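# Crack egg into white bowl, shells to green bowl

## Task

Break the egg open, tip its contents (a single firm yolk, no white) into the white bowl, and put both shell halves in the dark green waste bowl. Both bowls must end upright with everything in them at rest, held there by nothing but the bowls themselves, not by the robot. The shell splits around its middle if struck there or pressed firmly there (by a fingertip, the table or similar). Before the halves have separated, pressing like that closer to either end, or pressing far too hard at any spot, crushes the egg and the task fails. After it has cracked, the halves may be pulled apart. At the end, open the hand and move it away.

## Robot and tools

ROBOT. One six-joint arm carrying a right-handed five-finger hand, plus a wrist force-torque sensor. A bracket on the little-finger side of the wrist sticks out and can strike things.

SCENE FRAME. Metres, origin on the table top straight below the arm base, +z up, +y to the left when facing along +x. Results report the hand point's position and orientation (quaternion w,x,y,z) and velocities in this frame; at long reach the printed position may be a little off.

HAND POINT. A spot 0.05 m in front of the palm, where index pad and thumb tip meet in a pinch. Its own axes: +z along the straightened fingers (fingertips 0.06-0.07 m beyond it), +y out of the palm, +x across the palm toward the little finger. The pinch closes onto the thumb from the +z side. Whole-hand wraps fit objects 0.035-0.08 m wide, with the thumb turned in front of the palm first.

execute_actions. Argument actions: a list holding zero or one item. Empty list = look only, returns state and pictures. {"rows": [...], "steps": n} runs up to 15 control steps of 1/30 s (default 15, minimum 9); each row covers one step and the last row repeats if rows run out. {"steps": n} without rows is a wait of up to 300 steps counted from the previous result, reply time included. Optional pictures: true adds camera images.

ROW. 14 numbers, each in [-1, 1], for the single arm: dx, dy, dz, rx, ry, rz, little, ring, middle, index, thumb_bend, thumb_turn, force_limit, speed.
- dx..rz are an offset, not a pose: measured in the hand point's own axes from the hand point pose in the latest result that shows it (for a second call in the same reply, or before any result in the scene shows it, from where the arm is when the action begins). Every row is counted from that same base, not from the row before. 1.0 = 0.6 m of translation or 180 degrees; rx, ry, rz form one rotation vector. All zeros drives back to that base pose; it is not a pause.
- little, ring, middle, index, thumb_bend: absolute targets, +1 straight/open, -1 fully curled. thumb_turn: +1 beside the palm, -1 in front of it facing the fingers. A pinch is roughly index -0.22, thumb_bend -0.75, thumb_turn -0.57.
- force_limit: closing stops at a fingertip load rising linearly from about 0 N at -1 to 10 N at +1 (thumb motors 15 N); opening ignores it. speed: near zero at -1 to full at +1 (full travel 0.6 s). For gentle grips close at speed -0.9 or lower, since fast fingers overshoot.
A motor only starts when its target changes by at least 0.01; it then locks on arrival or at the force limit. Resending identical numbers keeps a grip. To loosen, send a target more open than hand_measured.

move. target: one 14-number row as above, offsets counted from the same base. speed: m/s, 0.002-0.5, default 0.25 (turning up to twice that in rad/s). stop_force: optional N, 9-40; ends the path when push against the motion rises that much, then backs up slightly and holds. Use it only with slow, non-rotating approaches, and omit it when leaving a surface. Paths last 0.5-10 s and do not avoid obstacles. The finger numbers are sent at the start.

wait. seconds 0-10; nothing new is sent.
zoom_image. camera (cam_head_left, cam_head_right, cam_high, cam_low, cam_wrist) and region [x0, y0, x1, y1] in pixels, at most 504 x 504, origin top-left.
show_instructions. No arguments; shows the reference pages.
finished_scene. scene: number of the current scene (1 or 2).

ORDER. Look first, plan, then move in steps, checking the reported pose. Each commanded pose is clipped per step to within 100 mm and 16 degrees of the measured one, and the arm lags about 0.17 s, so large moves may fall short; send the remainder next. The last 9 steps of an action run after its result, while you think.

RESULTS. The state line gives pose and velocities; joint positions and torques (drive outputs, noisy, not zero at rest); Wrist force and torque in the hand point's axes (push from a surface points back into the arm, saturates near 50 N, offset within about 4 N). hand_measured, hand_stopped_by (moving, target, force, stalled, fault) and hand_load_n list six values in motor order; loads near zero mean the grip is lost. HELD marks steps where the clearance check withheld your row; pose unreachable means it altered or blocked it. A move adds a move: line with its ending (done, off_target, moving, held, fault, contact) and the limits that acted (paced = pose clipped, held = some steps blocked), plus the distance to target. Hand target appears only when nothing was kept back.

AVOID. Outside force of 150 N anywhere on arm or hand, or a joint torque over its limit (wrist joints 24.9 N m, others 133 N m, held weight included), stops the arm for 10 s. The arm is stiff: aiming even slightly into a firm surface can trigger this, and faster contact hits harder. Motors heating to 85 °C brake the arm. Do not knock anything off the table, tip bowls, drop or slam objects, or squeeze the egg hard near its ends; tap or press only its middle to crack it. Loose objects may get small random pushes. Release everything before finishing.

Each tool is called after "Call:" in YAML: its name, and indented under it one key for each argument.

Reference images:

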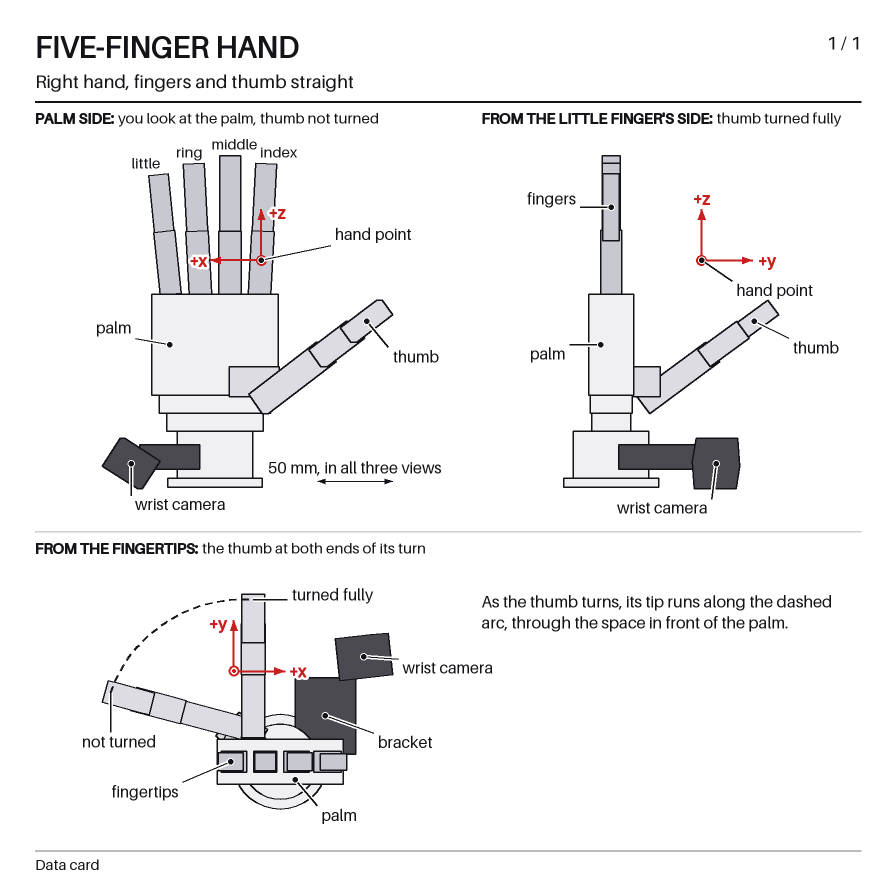

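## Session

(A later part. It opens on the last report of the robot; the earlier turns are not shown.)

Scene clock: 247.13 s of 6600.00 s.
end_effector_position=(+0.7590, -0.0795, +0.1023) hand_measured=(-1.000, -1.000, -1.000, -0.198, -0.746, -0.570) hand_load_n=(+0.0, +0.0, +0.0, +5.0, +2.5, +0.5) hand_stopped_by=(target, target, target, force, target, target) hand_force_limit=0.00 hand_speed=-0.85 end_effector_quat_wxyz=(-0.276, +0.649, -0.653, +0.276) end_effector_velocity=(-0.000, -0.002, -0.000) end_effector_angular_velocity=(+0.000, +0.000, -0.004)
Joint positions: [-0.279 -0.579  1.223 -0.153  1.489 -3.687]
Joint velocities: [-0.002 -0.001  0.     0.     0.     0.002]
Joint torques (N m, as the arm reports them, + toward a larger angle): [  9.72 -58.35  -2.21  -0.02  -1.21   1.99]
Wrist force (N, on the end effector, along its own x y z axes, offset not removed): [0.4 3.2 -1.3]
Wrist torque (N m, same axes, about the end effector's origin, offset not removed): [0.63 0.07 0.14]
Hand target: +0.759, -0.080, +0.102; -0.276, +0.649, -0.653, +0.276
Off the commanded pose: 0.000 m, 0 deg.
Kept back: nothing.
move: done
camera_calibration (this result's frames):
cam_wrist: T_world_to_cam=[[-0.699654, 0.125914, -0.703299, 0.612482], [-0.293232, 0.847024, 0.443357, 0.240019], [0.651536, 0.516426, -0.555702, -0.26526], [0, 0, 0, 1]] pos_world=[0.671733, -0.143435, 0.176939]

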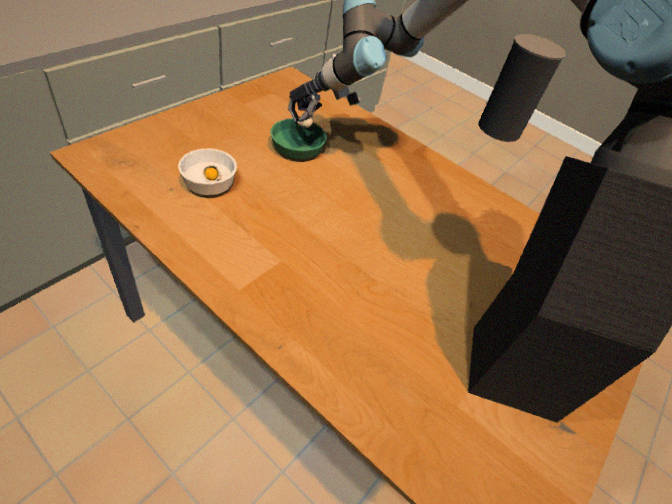

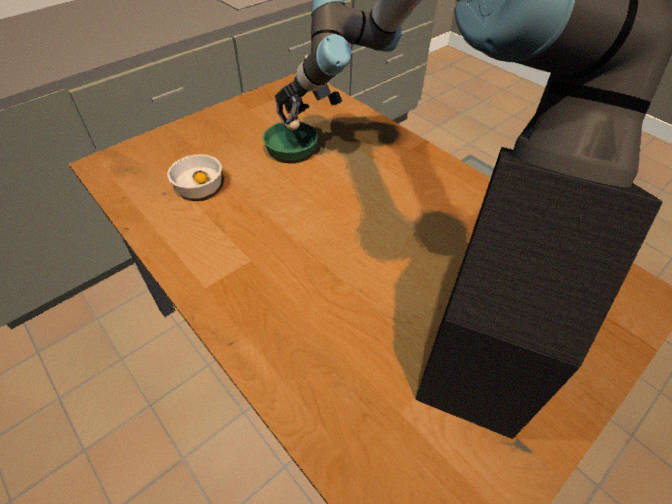

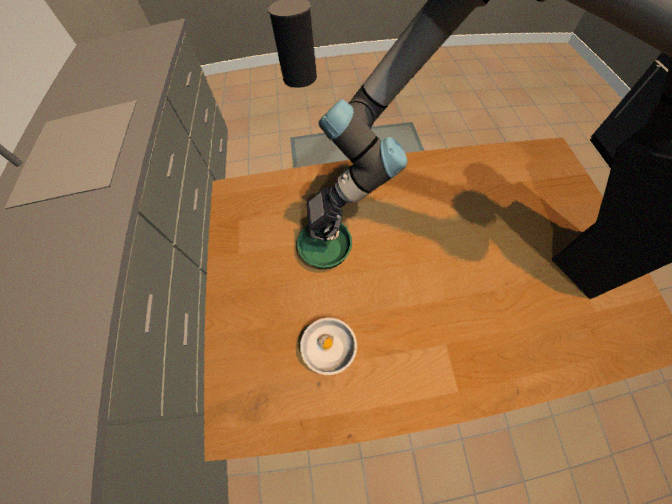

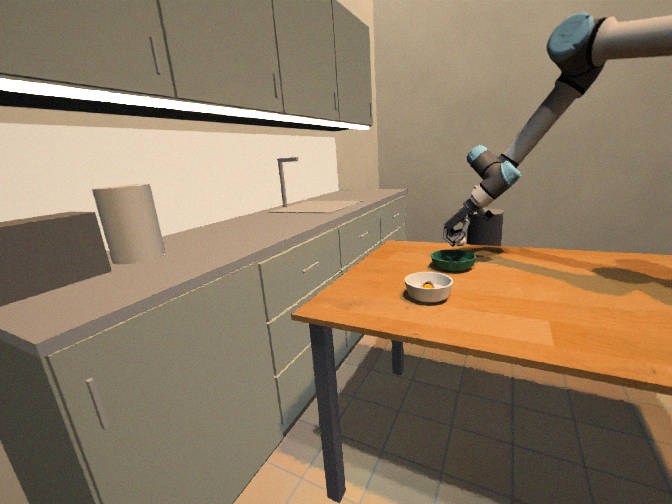

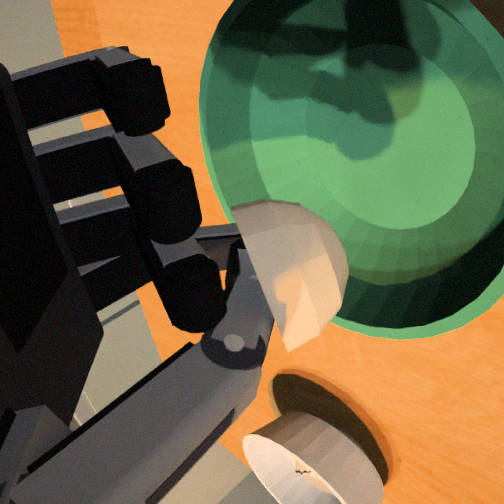

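Call:
move:
  target: [-0.015,0.09,0.082,0,0,0,-1,-1,-1,-0.35,-0.75,-0.57,0,-0.85]
  speed: 0.04
  stop_force: 10

Call:
move:
  target: [0,0,0,0,0,0,-1,-1,-1,-0.03,-0.7,-0.57,0,-0.7]

Call:
move:
  target: [0,-0.04,-0.01,0,0,0,-1,-1,-1,0.05,-0.7,-0.57,0,-0.7]
  speed: 0.03

Call:
move:
  target: [0,-0.07,-0.07,0,0,0,-1,-1,-1,0.05,-0.6,-0.57,0,-0.7]
  speed: 0.1

Call:
zoom_image:
  camera: "cam_high"
  region: [280,300,380,390]

Scene clock: 249.80 s of 6600.00 s.
end_effector_position=(+0.7567, -0.0703, +0.0296) hand_measured=(-1.000, -1.000, -1.000, -0.198, -0.746, -0.570) hand_load_n=(+0.0, +0.0, +0.0, +5.0, +2.5, +0.5) hand_stopped_by=(target, target, target, force, target, target) hand_force_limit=0.00 hand_speed=-0.85 end_effector_quat_wxyz=(-0.276, +0.649, -0.653, +0.276) end_effector_velocity=(+0.000, +0.000, -0.002) end_effector_angular_velocity=(+0.000, -0.000, -0.000)
Joint positions: [-0.304 -0.435  1.129 -0.201  1.467 -3.699]
Joint velocities: [-0.001  0.005 -0.004 -0.001 -0.001 -0.   ]
Joint torques (N m, as the arm reports them, + toward a larger angle): [  8.84 -43.95 -13.77  -0.19  -2.69  -1.43]
Wrist force (N, on the end effector, along its own x y z axes, offset not removed): [1.5 1.8 1.0]
Wrist torque (N m, same axes, about the end effector's origin, offset not removed): [0.11 -0.24 0.10]
Hand target: +0.757, -0.070, +0.029; -0.276, +0.649, -0.653, +0.276
Off the commanded pose: 0.000 m, 0 deg.
Kept back: nothing.
move: done
camera_calibration (this result's frames):
cam_wrist: T_world_to_cam=[[-0.699661, 0.125891, -0.703296, 0.558577], [-0.293236, 0.847031, 0.443341, 0.263769], [0.651526, 0.51642, -0.555719, -0.308938], [0, 0, 0, 1]] pos_world=[0.669442, -0.134199, 0.104223]

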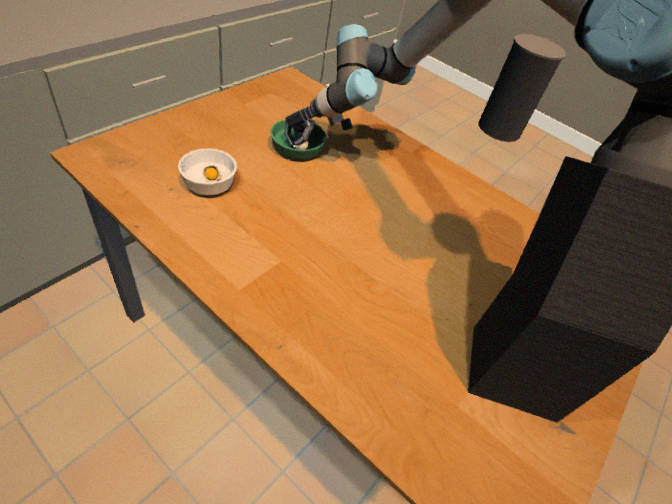

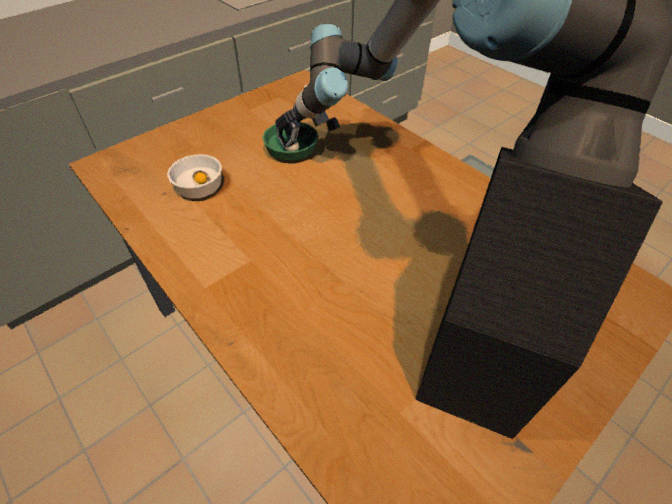

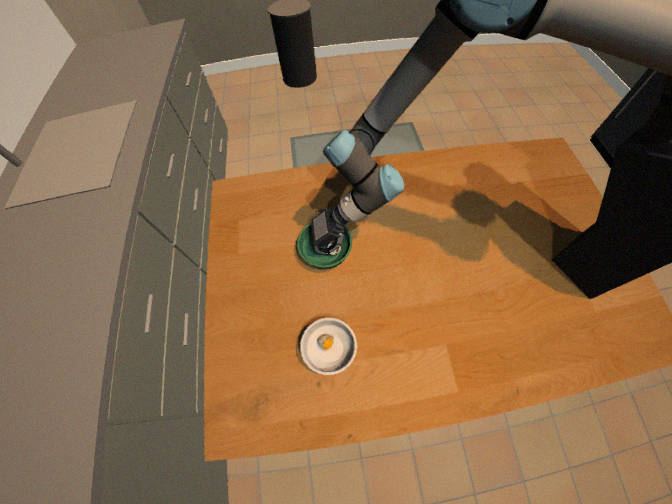

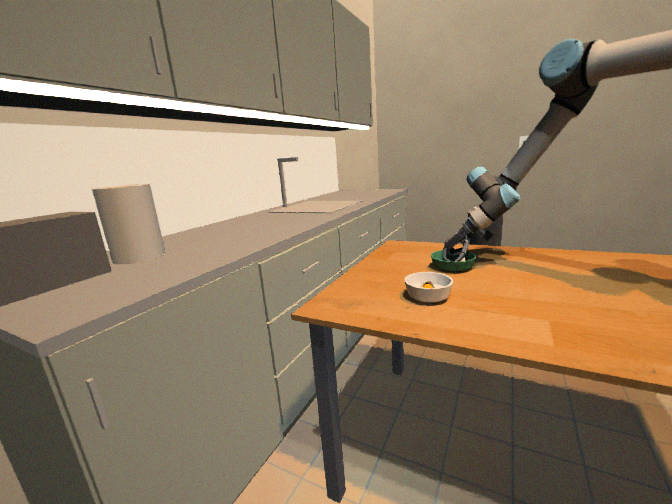

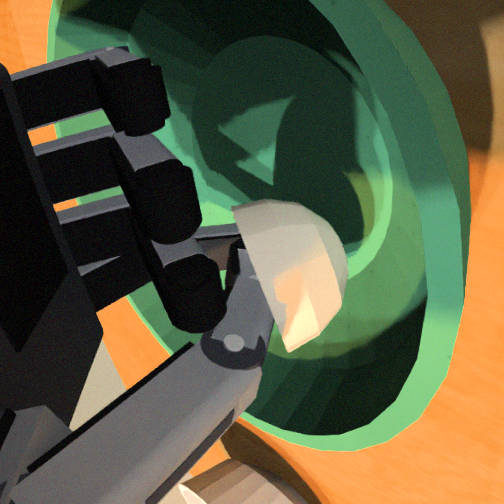

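Scene clock: 250.40 s of 6600.00 s.
end_effector_position=(+0.7567, -0.0703, +0.0296) hand_measured=(-1.000, -1.000, -1.000, -0.030, -0.700, -0.570) hand_load_n=(+0.0, +0.0, +0.0, +0.0, +0.0, +0.0) hand_stopped_by=(target, target, target, target, target, target) hand_force_limit=0.00 hand_speed=-0.70 end_effector_quat_wxyz=(-0.276, +0.649, -0.653, +0.276) end_effector_velocity=(+0.000, +0.000, +0.000) end_effector_angular_velocity=(+0.001, -0.001, +0.001)
Joint positions: [-0.304 -0.435  1.129 -0.201  1.467 -3.699]
Joint velocities: [ 0.    -0.     0.     0.    -0.001  0.   ]
Joint torques (N m, as the arm reports them, + toward a larger angle): [ 13.78 -56.8   -0.92   0.59  -1.4   -0.97]
Wrist force (N, on the end effector, along its own x y z axes, offset not removed): [2.1 -3.2 1.7]
Wrist torque (N m, same axes, about the end effector's origin, offset not removed): [-0.66 -0.35 0.08]
Hand target: +0.757, -0.070, +0.030; -0.276, +0.649, -0.653, +0.276
Off the commanded pose: 0.000 m, 0 deg.
Kept back: nothing.
move: done
camera_calibration (this result's frames):
cam_wrist: T_world_to_cam=[[-0.699625, 0.125886, -0.703333, 0.558567], [-0.293242, 0.847048, 0.443305, 0.263808], [0.651562, 0.516395, -0.555701, -0.308967], [0, 0, 0, 1]] pos_world=[0.669459, -0.134224, 0.104217]

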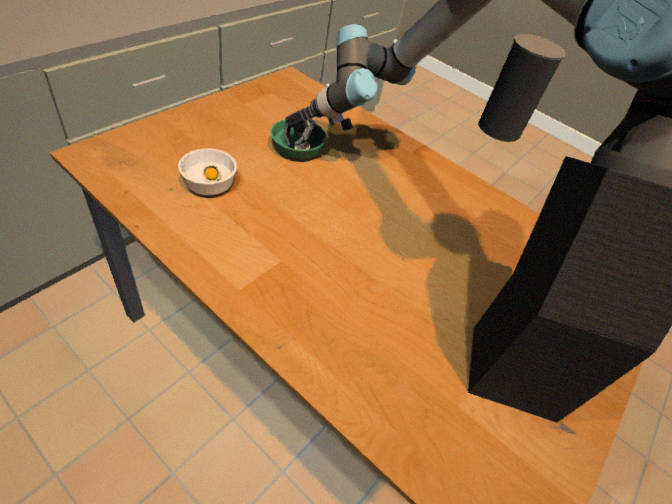

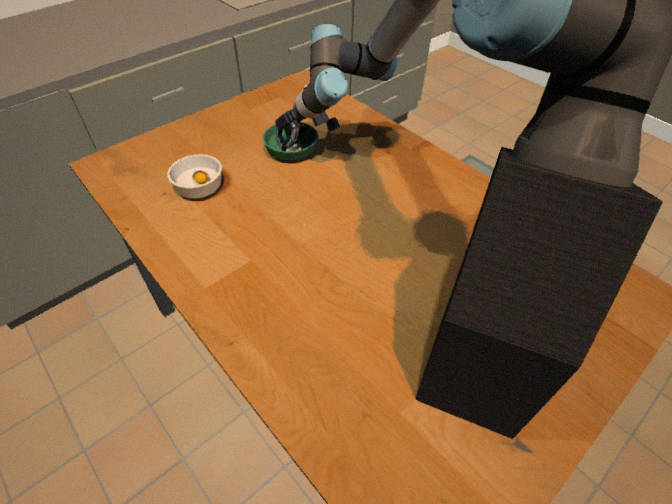

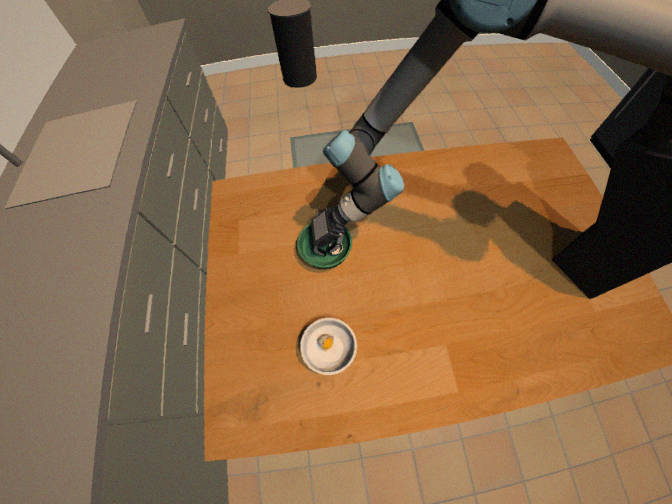

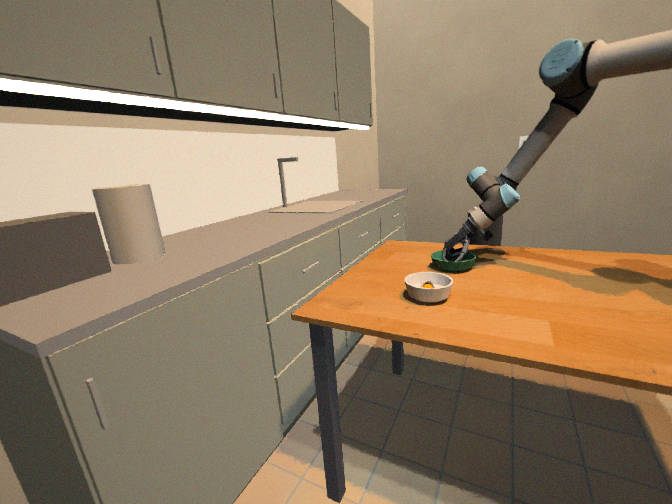

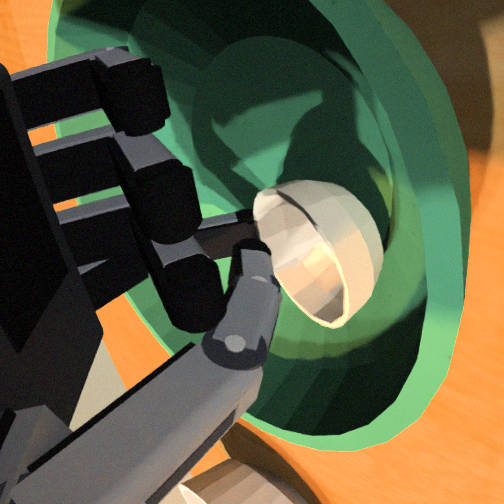

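Scene clock: 251.57 s of 6600.00 s.
end_effector_position=(+0.7690, -0.0704, +0.0507) hand_measured=(-1.000, -1.000, -1.000, +0.050, -0.700, -0.570) hand_load_n=(+0.0, +0.0, +0.0, +0.0, +0.0, +0.0) hand_stopped_by=(target, target, target, target, target, target) hand_force_limit=0.00 hand_speed=-0.70 end_effector_quat_wxyz=(-0.276, +0.649, -0.653, +0.276) end_effector_velocity=(+0.002, -0.001, +0.003) end_effector_angular_velocity=(-0.001, -0.001, -0.000)
Joint positions: [-0.285 -0.458  1.112 -0.162  1.484 -3.69 ]
Joint velocities: [ 0.002 -0.003 -0.002  0.005  0.001  0.001]
Joint torques (N m, as the arm reports them, + toward a larger angle): [ 36.22 -58.55 -14.66   2.45   1.86   1.73]
Wrist force (N, on the end effector, along its own x y z axes, offset not removed): [1.4 3.4 -1.1]
Wrist torque (N m, same axes, about the end effector's origin, offset not removed): [0.48 -0.31 0.04]
Hand target: +0.769, -0.070, +0.051; -0.276, +0.649, -0.653, +0.276
Off the commanded pose: 0.000 m, 0 deg.
Kept back: nothing.
move: done
camera_calibration (this result's frames):
cam_wrist: T_world_to_cam=[[-0.699601, 0.125903, -0.703354, 0.582049], [-0.293244, 0.847047, 0.443305, 0.25812], [0.651587, 0.516391, -0.555674, -0.305161], [0, 0, 0, 1]] pos_world=[0.681733, -0.134339, 0.125391]

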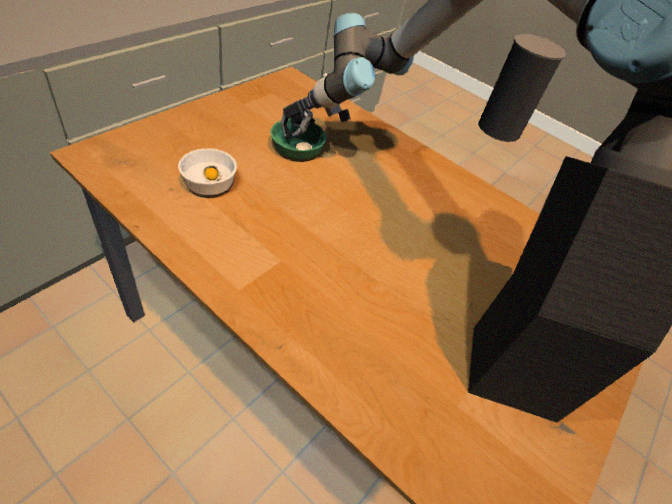

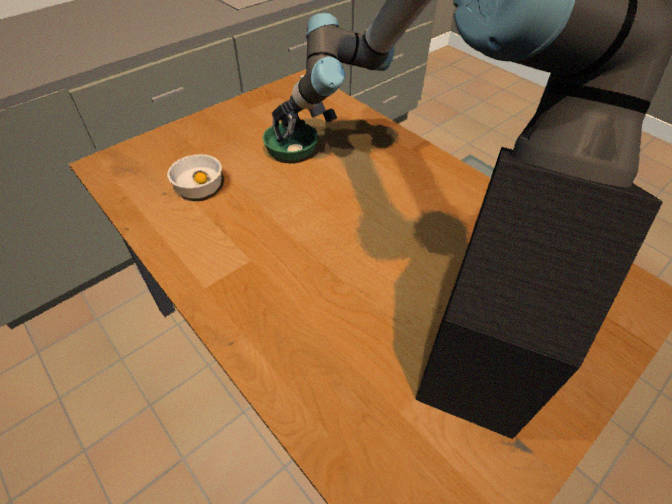

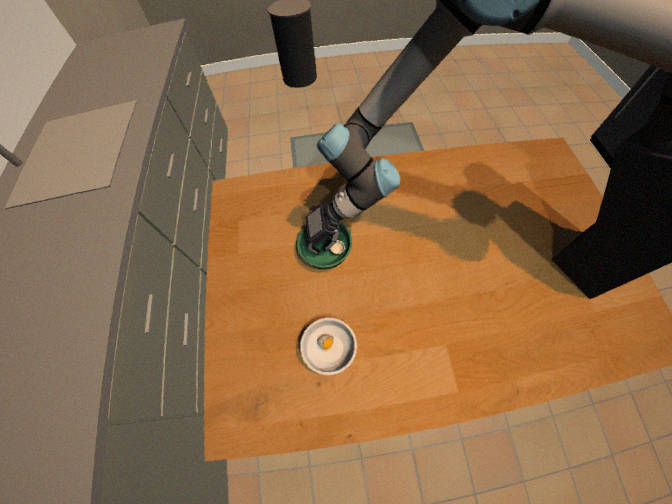

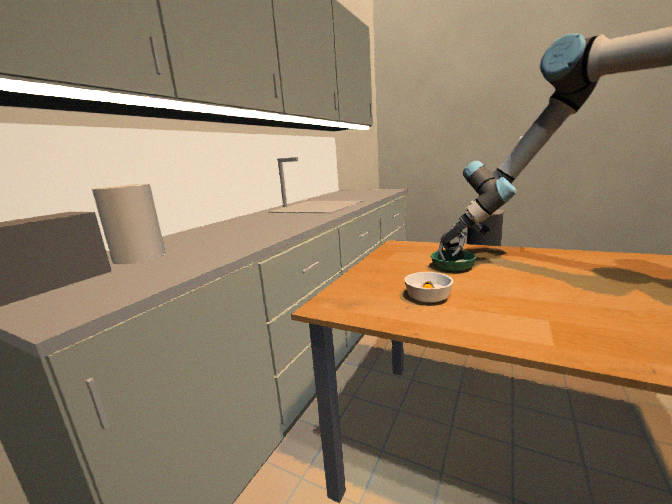

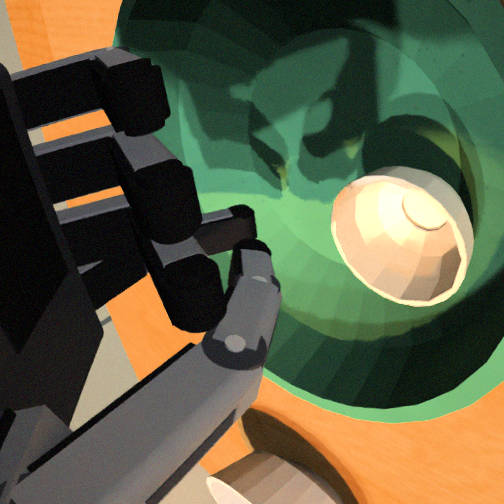

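Scene clock: 252.67 s of 6600.00 s.
end_effector_position=(+0.7681, -0.0706, +0.1099) hand_measured=(-1.000, -1.000, -1.000, +0.050, -0.600, -0.570) hand_load_n=(+0.0, +0.0, +0.0, +0.0, +0.0, +0.0) hand_stopped_by=(target, target, target, target, target, target) hand_force_limit=0.00 hand_speed=-0.70 end_effector_quat_wxyz=(-0.276, +0.649, -0.653, +0.276) end_effector_velocity=(-0.001, +0.000, +0.002) end_effector_angular_velocity=(-0.000, +0.002, +0.000)
Joint positions: [-0.257 -0.574  1.198 -0.133  1.509 -3.676]
Joint velocities: [ 0.001 -0.004  0.004  0.002  0.002  0.   ]
Joint torques (N m, as the arm reports them, + toward a larger angle): [ 35.33 -58.69  -2.11   2.45   1.92   1.59]
Wrist force (N, on the end effector, along its own x y z axes, offset not removed): [3.8 2.3 2.0]
Wrist torque (N m, same axes, about the end effector's origin, offset not removed): [0.03 -0.43 0.28]
Hand target: +0.768, -0.071, +0.110; -0.276, +0.649, -0.653, +0.276
Off the commanded pose: 0.000 m, 0 deg.
Kept back: nothing.
move: done
camera_calibration (this result's frames):
cam_wrist: T_world_to_cam=[[-0.699595, 0.125932, -0.703355, 0.623069], [-0.293236, 0.847039, 0.443325, 0.231806], [0.651598, 0.516397, -0.555656, -0.271639], [0, 0, 0, 1]] pos_world=[0.680869, -0.134539, 0.184535]

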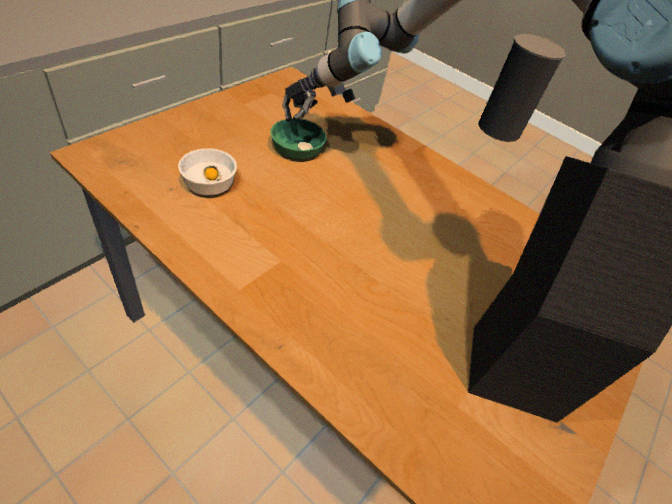

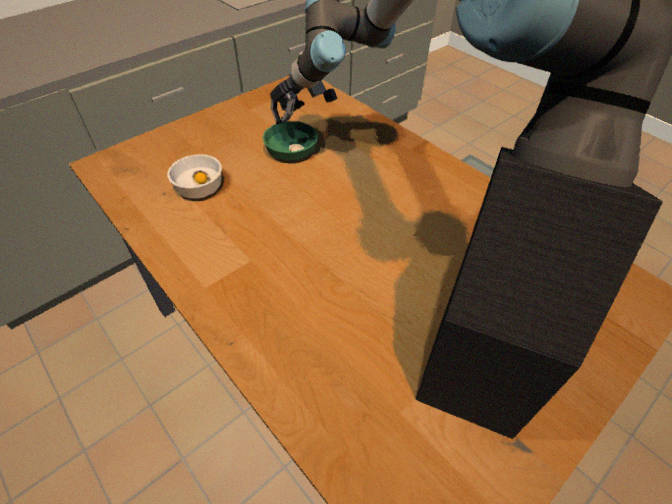

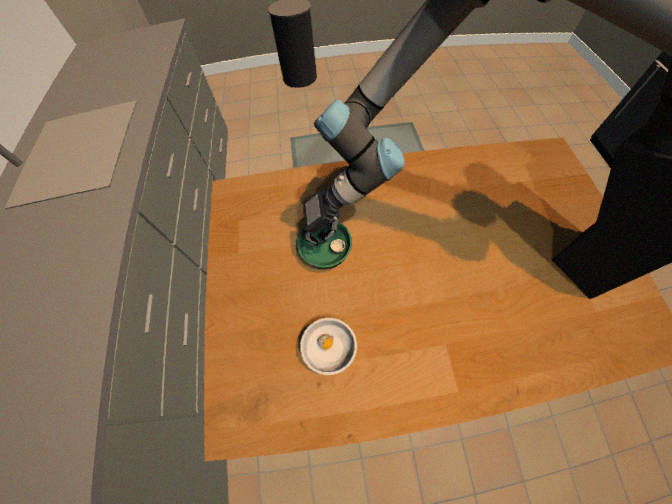

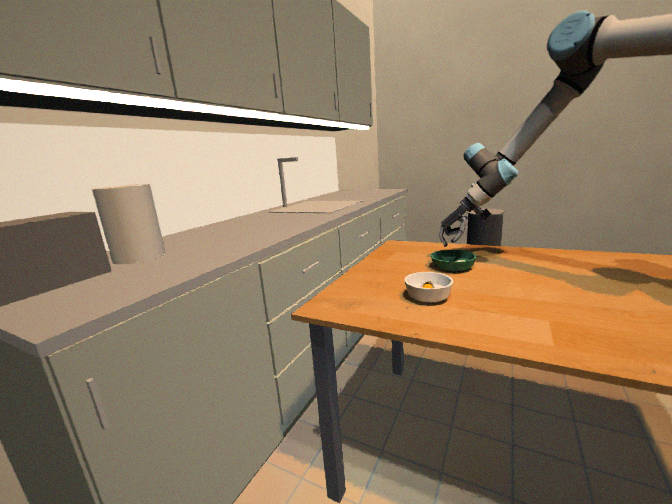

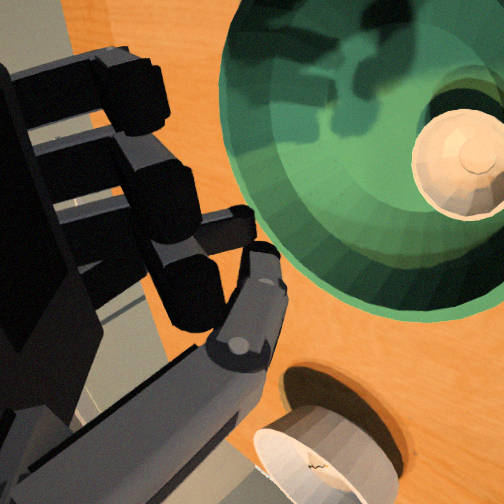

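Region (280, 300, 380, 390) of cam_high's 672x504 image, scaled by 5.040, with more detail than that image has; it fills the top 454 rows of this view, and the rest is white.

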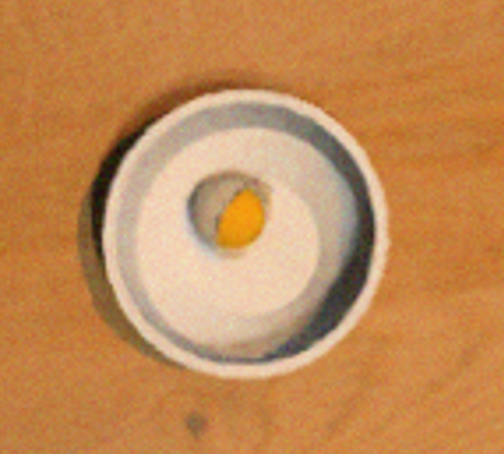

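Call:
move:
  target: [-0.451,-0.039,0.039,0,-0.198,-0.195,-1,-1,-1,0.12,0.85,-0.8,-0.2,0]
  speed: 0.25

Call:
move:
  target: [0,0.03,0.03,0.062,0,0,-1,-1,-1,0.12,0.85,-0.8,-0.2,0]
  speed: 0.15

Scene clock: 255.53 s of 6600.00 s.
end_effector_position=(+0.8013, +0.2000, +0.1112) hand_measured=(-1.000, -1.000, -1.000, +0.120, +0.850, -0.794) hand_load_n=(+0.0, +0.0, +0.0, +0.0, +0.0, +0.0) hand_stopped_by=(target, target, target, target, target, force) hand_force_limit=-0.20 hand_speed=0.00 end_effector_quat_wxyz=(-0.365, +0.864, -0.317, +0.140) end_effector_velocity=(+0.004, +0.000, -0.001) end_effector_angular_velocity=(-0.002, +0.019, +0.015)
Joint positions: [ 0.018  0.007  0.185  0.704  1.289 -4.199]
Joint velocities: [ 0.002  0.134 -0.285  0.175  0.003 -0.007]
Joint torques (N m, as the arm reports them, + toward a larger angle): [ 42.63 -47.59 -18.87   3.18   1.29  -1.31]
Wrist force (N, on the end effector, along its own x y z axes, offset not removed): [2.6 -0.4 -1.1]
Wrist torque (N m, same axes, about the end effector's origin, offset not removed): [-0.08 -0.09 0.21]
Hand target: +0.802, +0.200, +0.111; -0.365, +0.865, -0.316, +0.138
Off the commanded pose: 0.001 m, 0 deg.
Kept back: nothing.
move: done
camera_calibration (this result's frames):
cam_wrist: T_world_to_cam=[[-0.540386, -0.457123, -0.706415, 0.602504], [-0.840814, 0.325149, 0.432793, 0.5561], [0.0318508, 0.827839, -0.560062, 0.00250239], [0, 0, 0, 1]] pos_world=[0.793082, 0.0925314, 0.186343]

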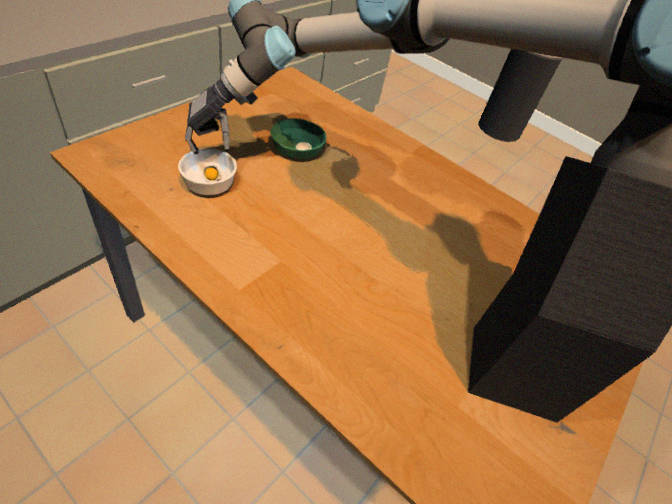

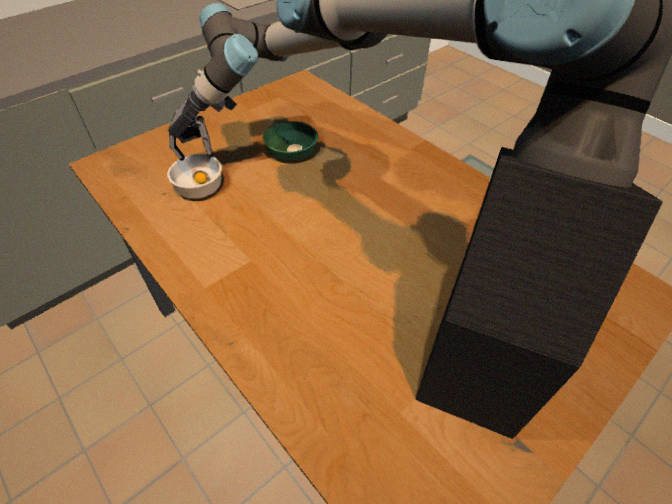

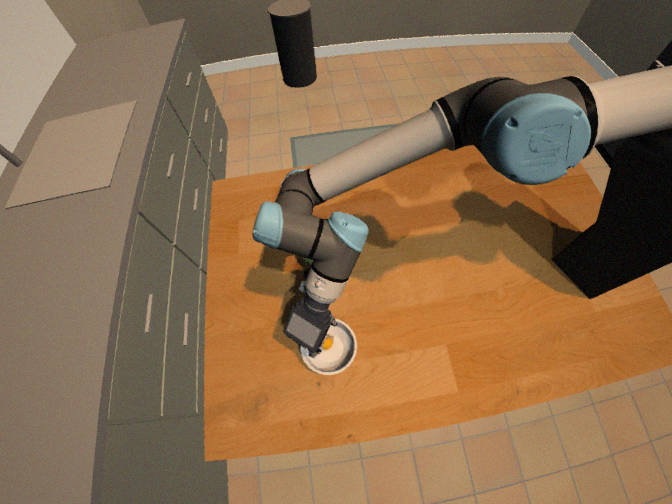

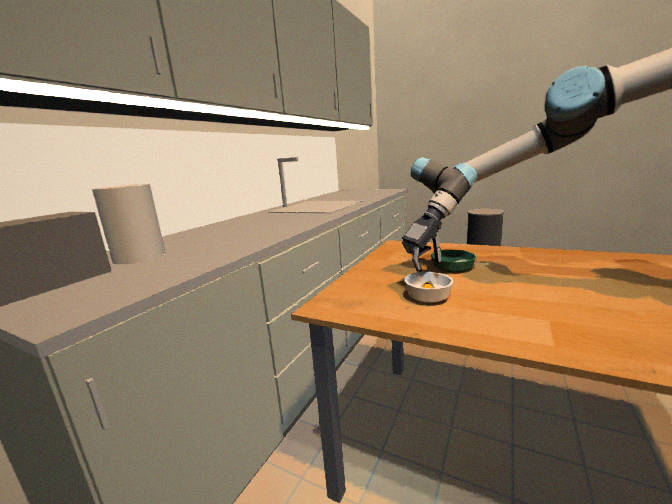

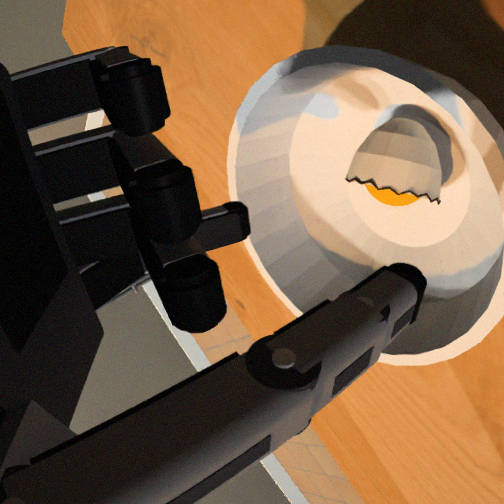

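Scene clock: 256.67 s of 6600.00 s.
end_effector_position=(+0.8018, +0.2002, +0.0858) hand_measured=(-1.000, -1.000, -1.000, +0.120, +0.850, -0.794) hand_load_n=(+0.0, +0.0, +0.0, +0.0, +0.0, +0.0) hand_stopped_by=(target, target, target, target, target, force) hand_force_limit=-0.20 hand_speed=0.00 end_effector_quat_wxyz=(-0.447, +0.825, -0.301, +0.169) end_effector_velocity=(-0.000, +0.000, -0.001) end_effector_angular_velocity=(+0.008, -0.012, -0.007)
Joint positions: [-0.056 -0.074  0.452  0.442  1.071 -4.221]
Joint velocities: [-0.003 -0.013  0.035 -0.036 -0.011  0.005]
Joint torques (N m, as the arm reports them, + toward a larger angle): [ 16.83 -58.99  -5.34   0.46  -2.92   1.75]
Wrist force (N, on the end effector, along its own x y z axes, offset not removed): [0.0 3.3 1.2]
Wrist torque (N m, same axes, about the end effector's origin, offset not removed): [0.60 -0.05 0.08]
Hand target: +0.802, +0.200, +0.086; -0.448, +0.825, -0.301, +0.170
Off the commanded pose: 0.000 m, 0 deg.
Kept back: nothing.
move: done
camera_calibration (this result's frames):
cam_wrist: T_world_to_cam=[[-0.443278, -0.344981, -0.827341, 0.495042], [-0.891732, 0.263625, 0.367853, 0.626121], [0.0912056, 0.900827, -0.42449, -0.08573], [0, 0, 0, 1]] pos_world=[0.785593, 0.0829467, 0.142856]

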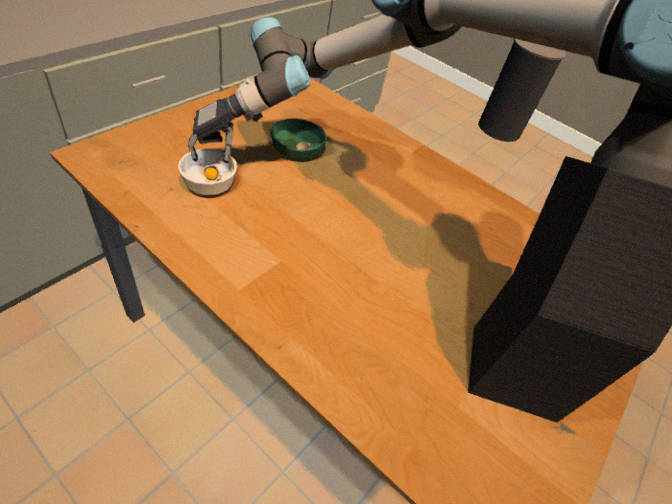

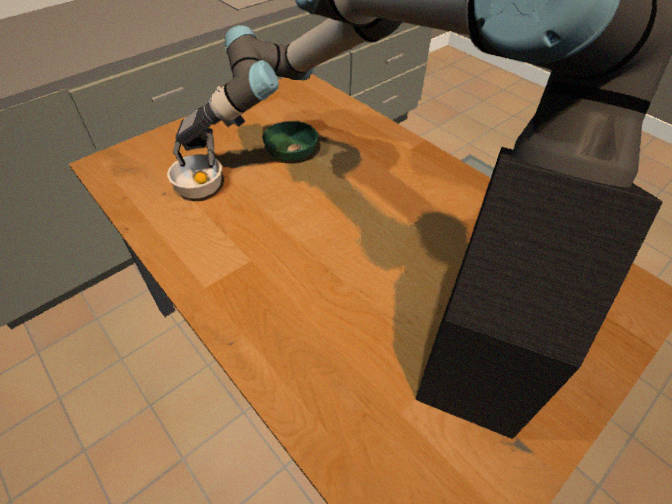

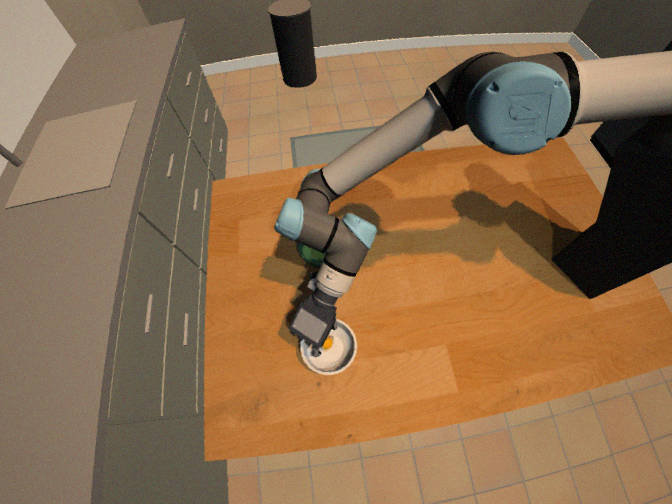

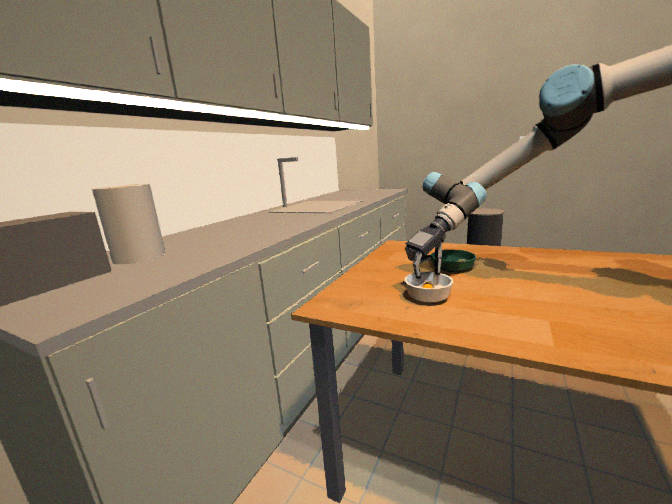

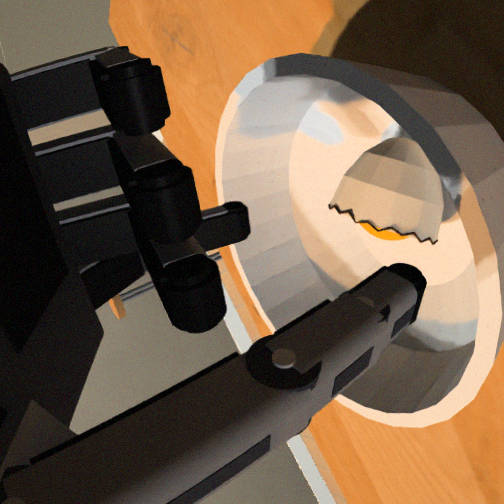

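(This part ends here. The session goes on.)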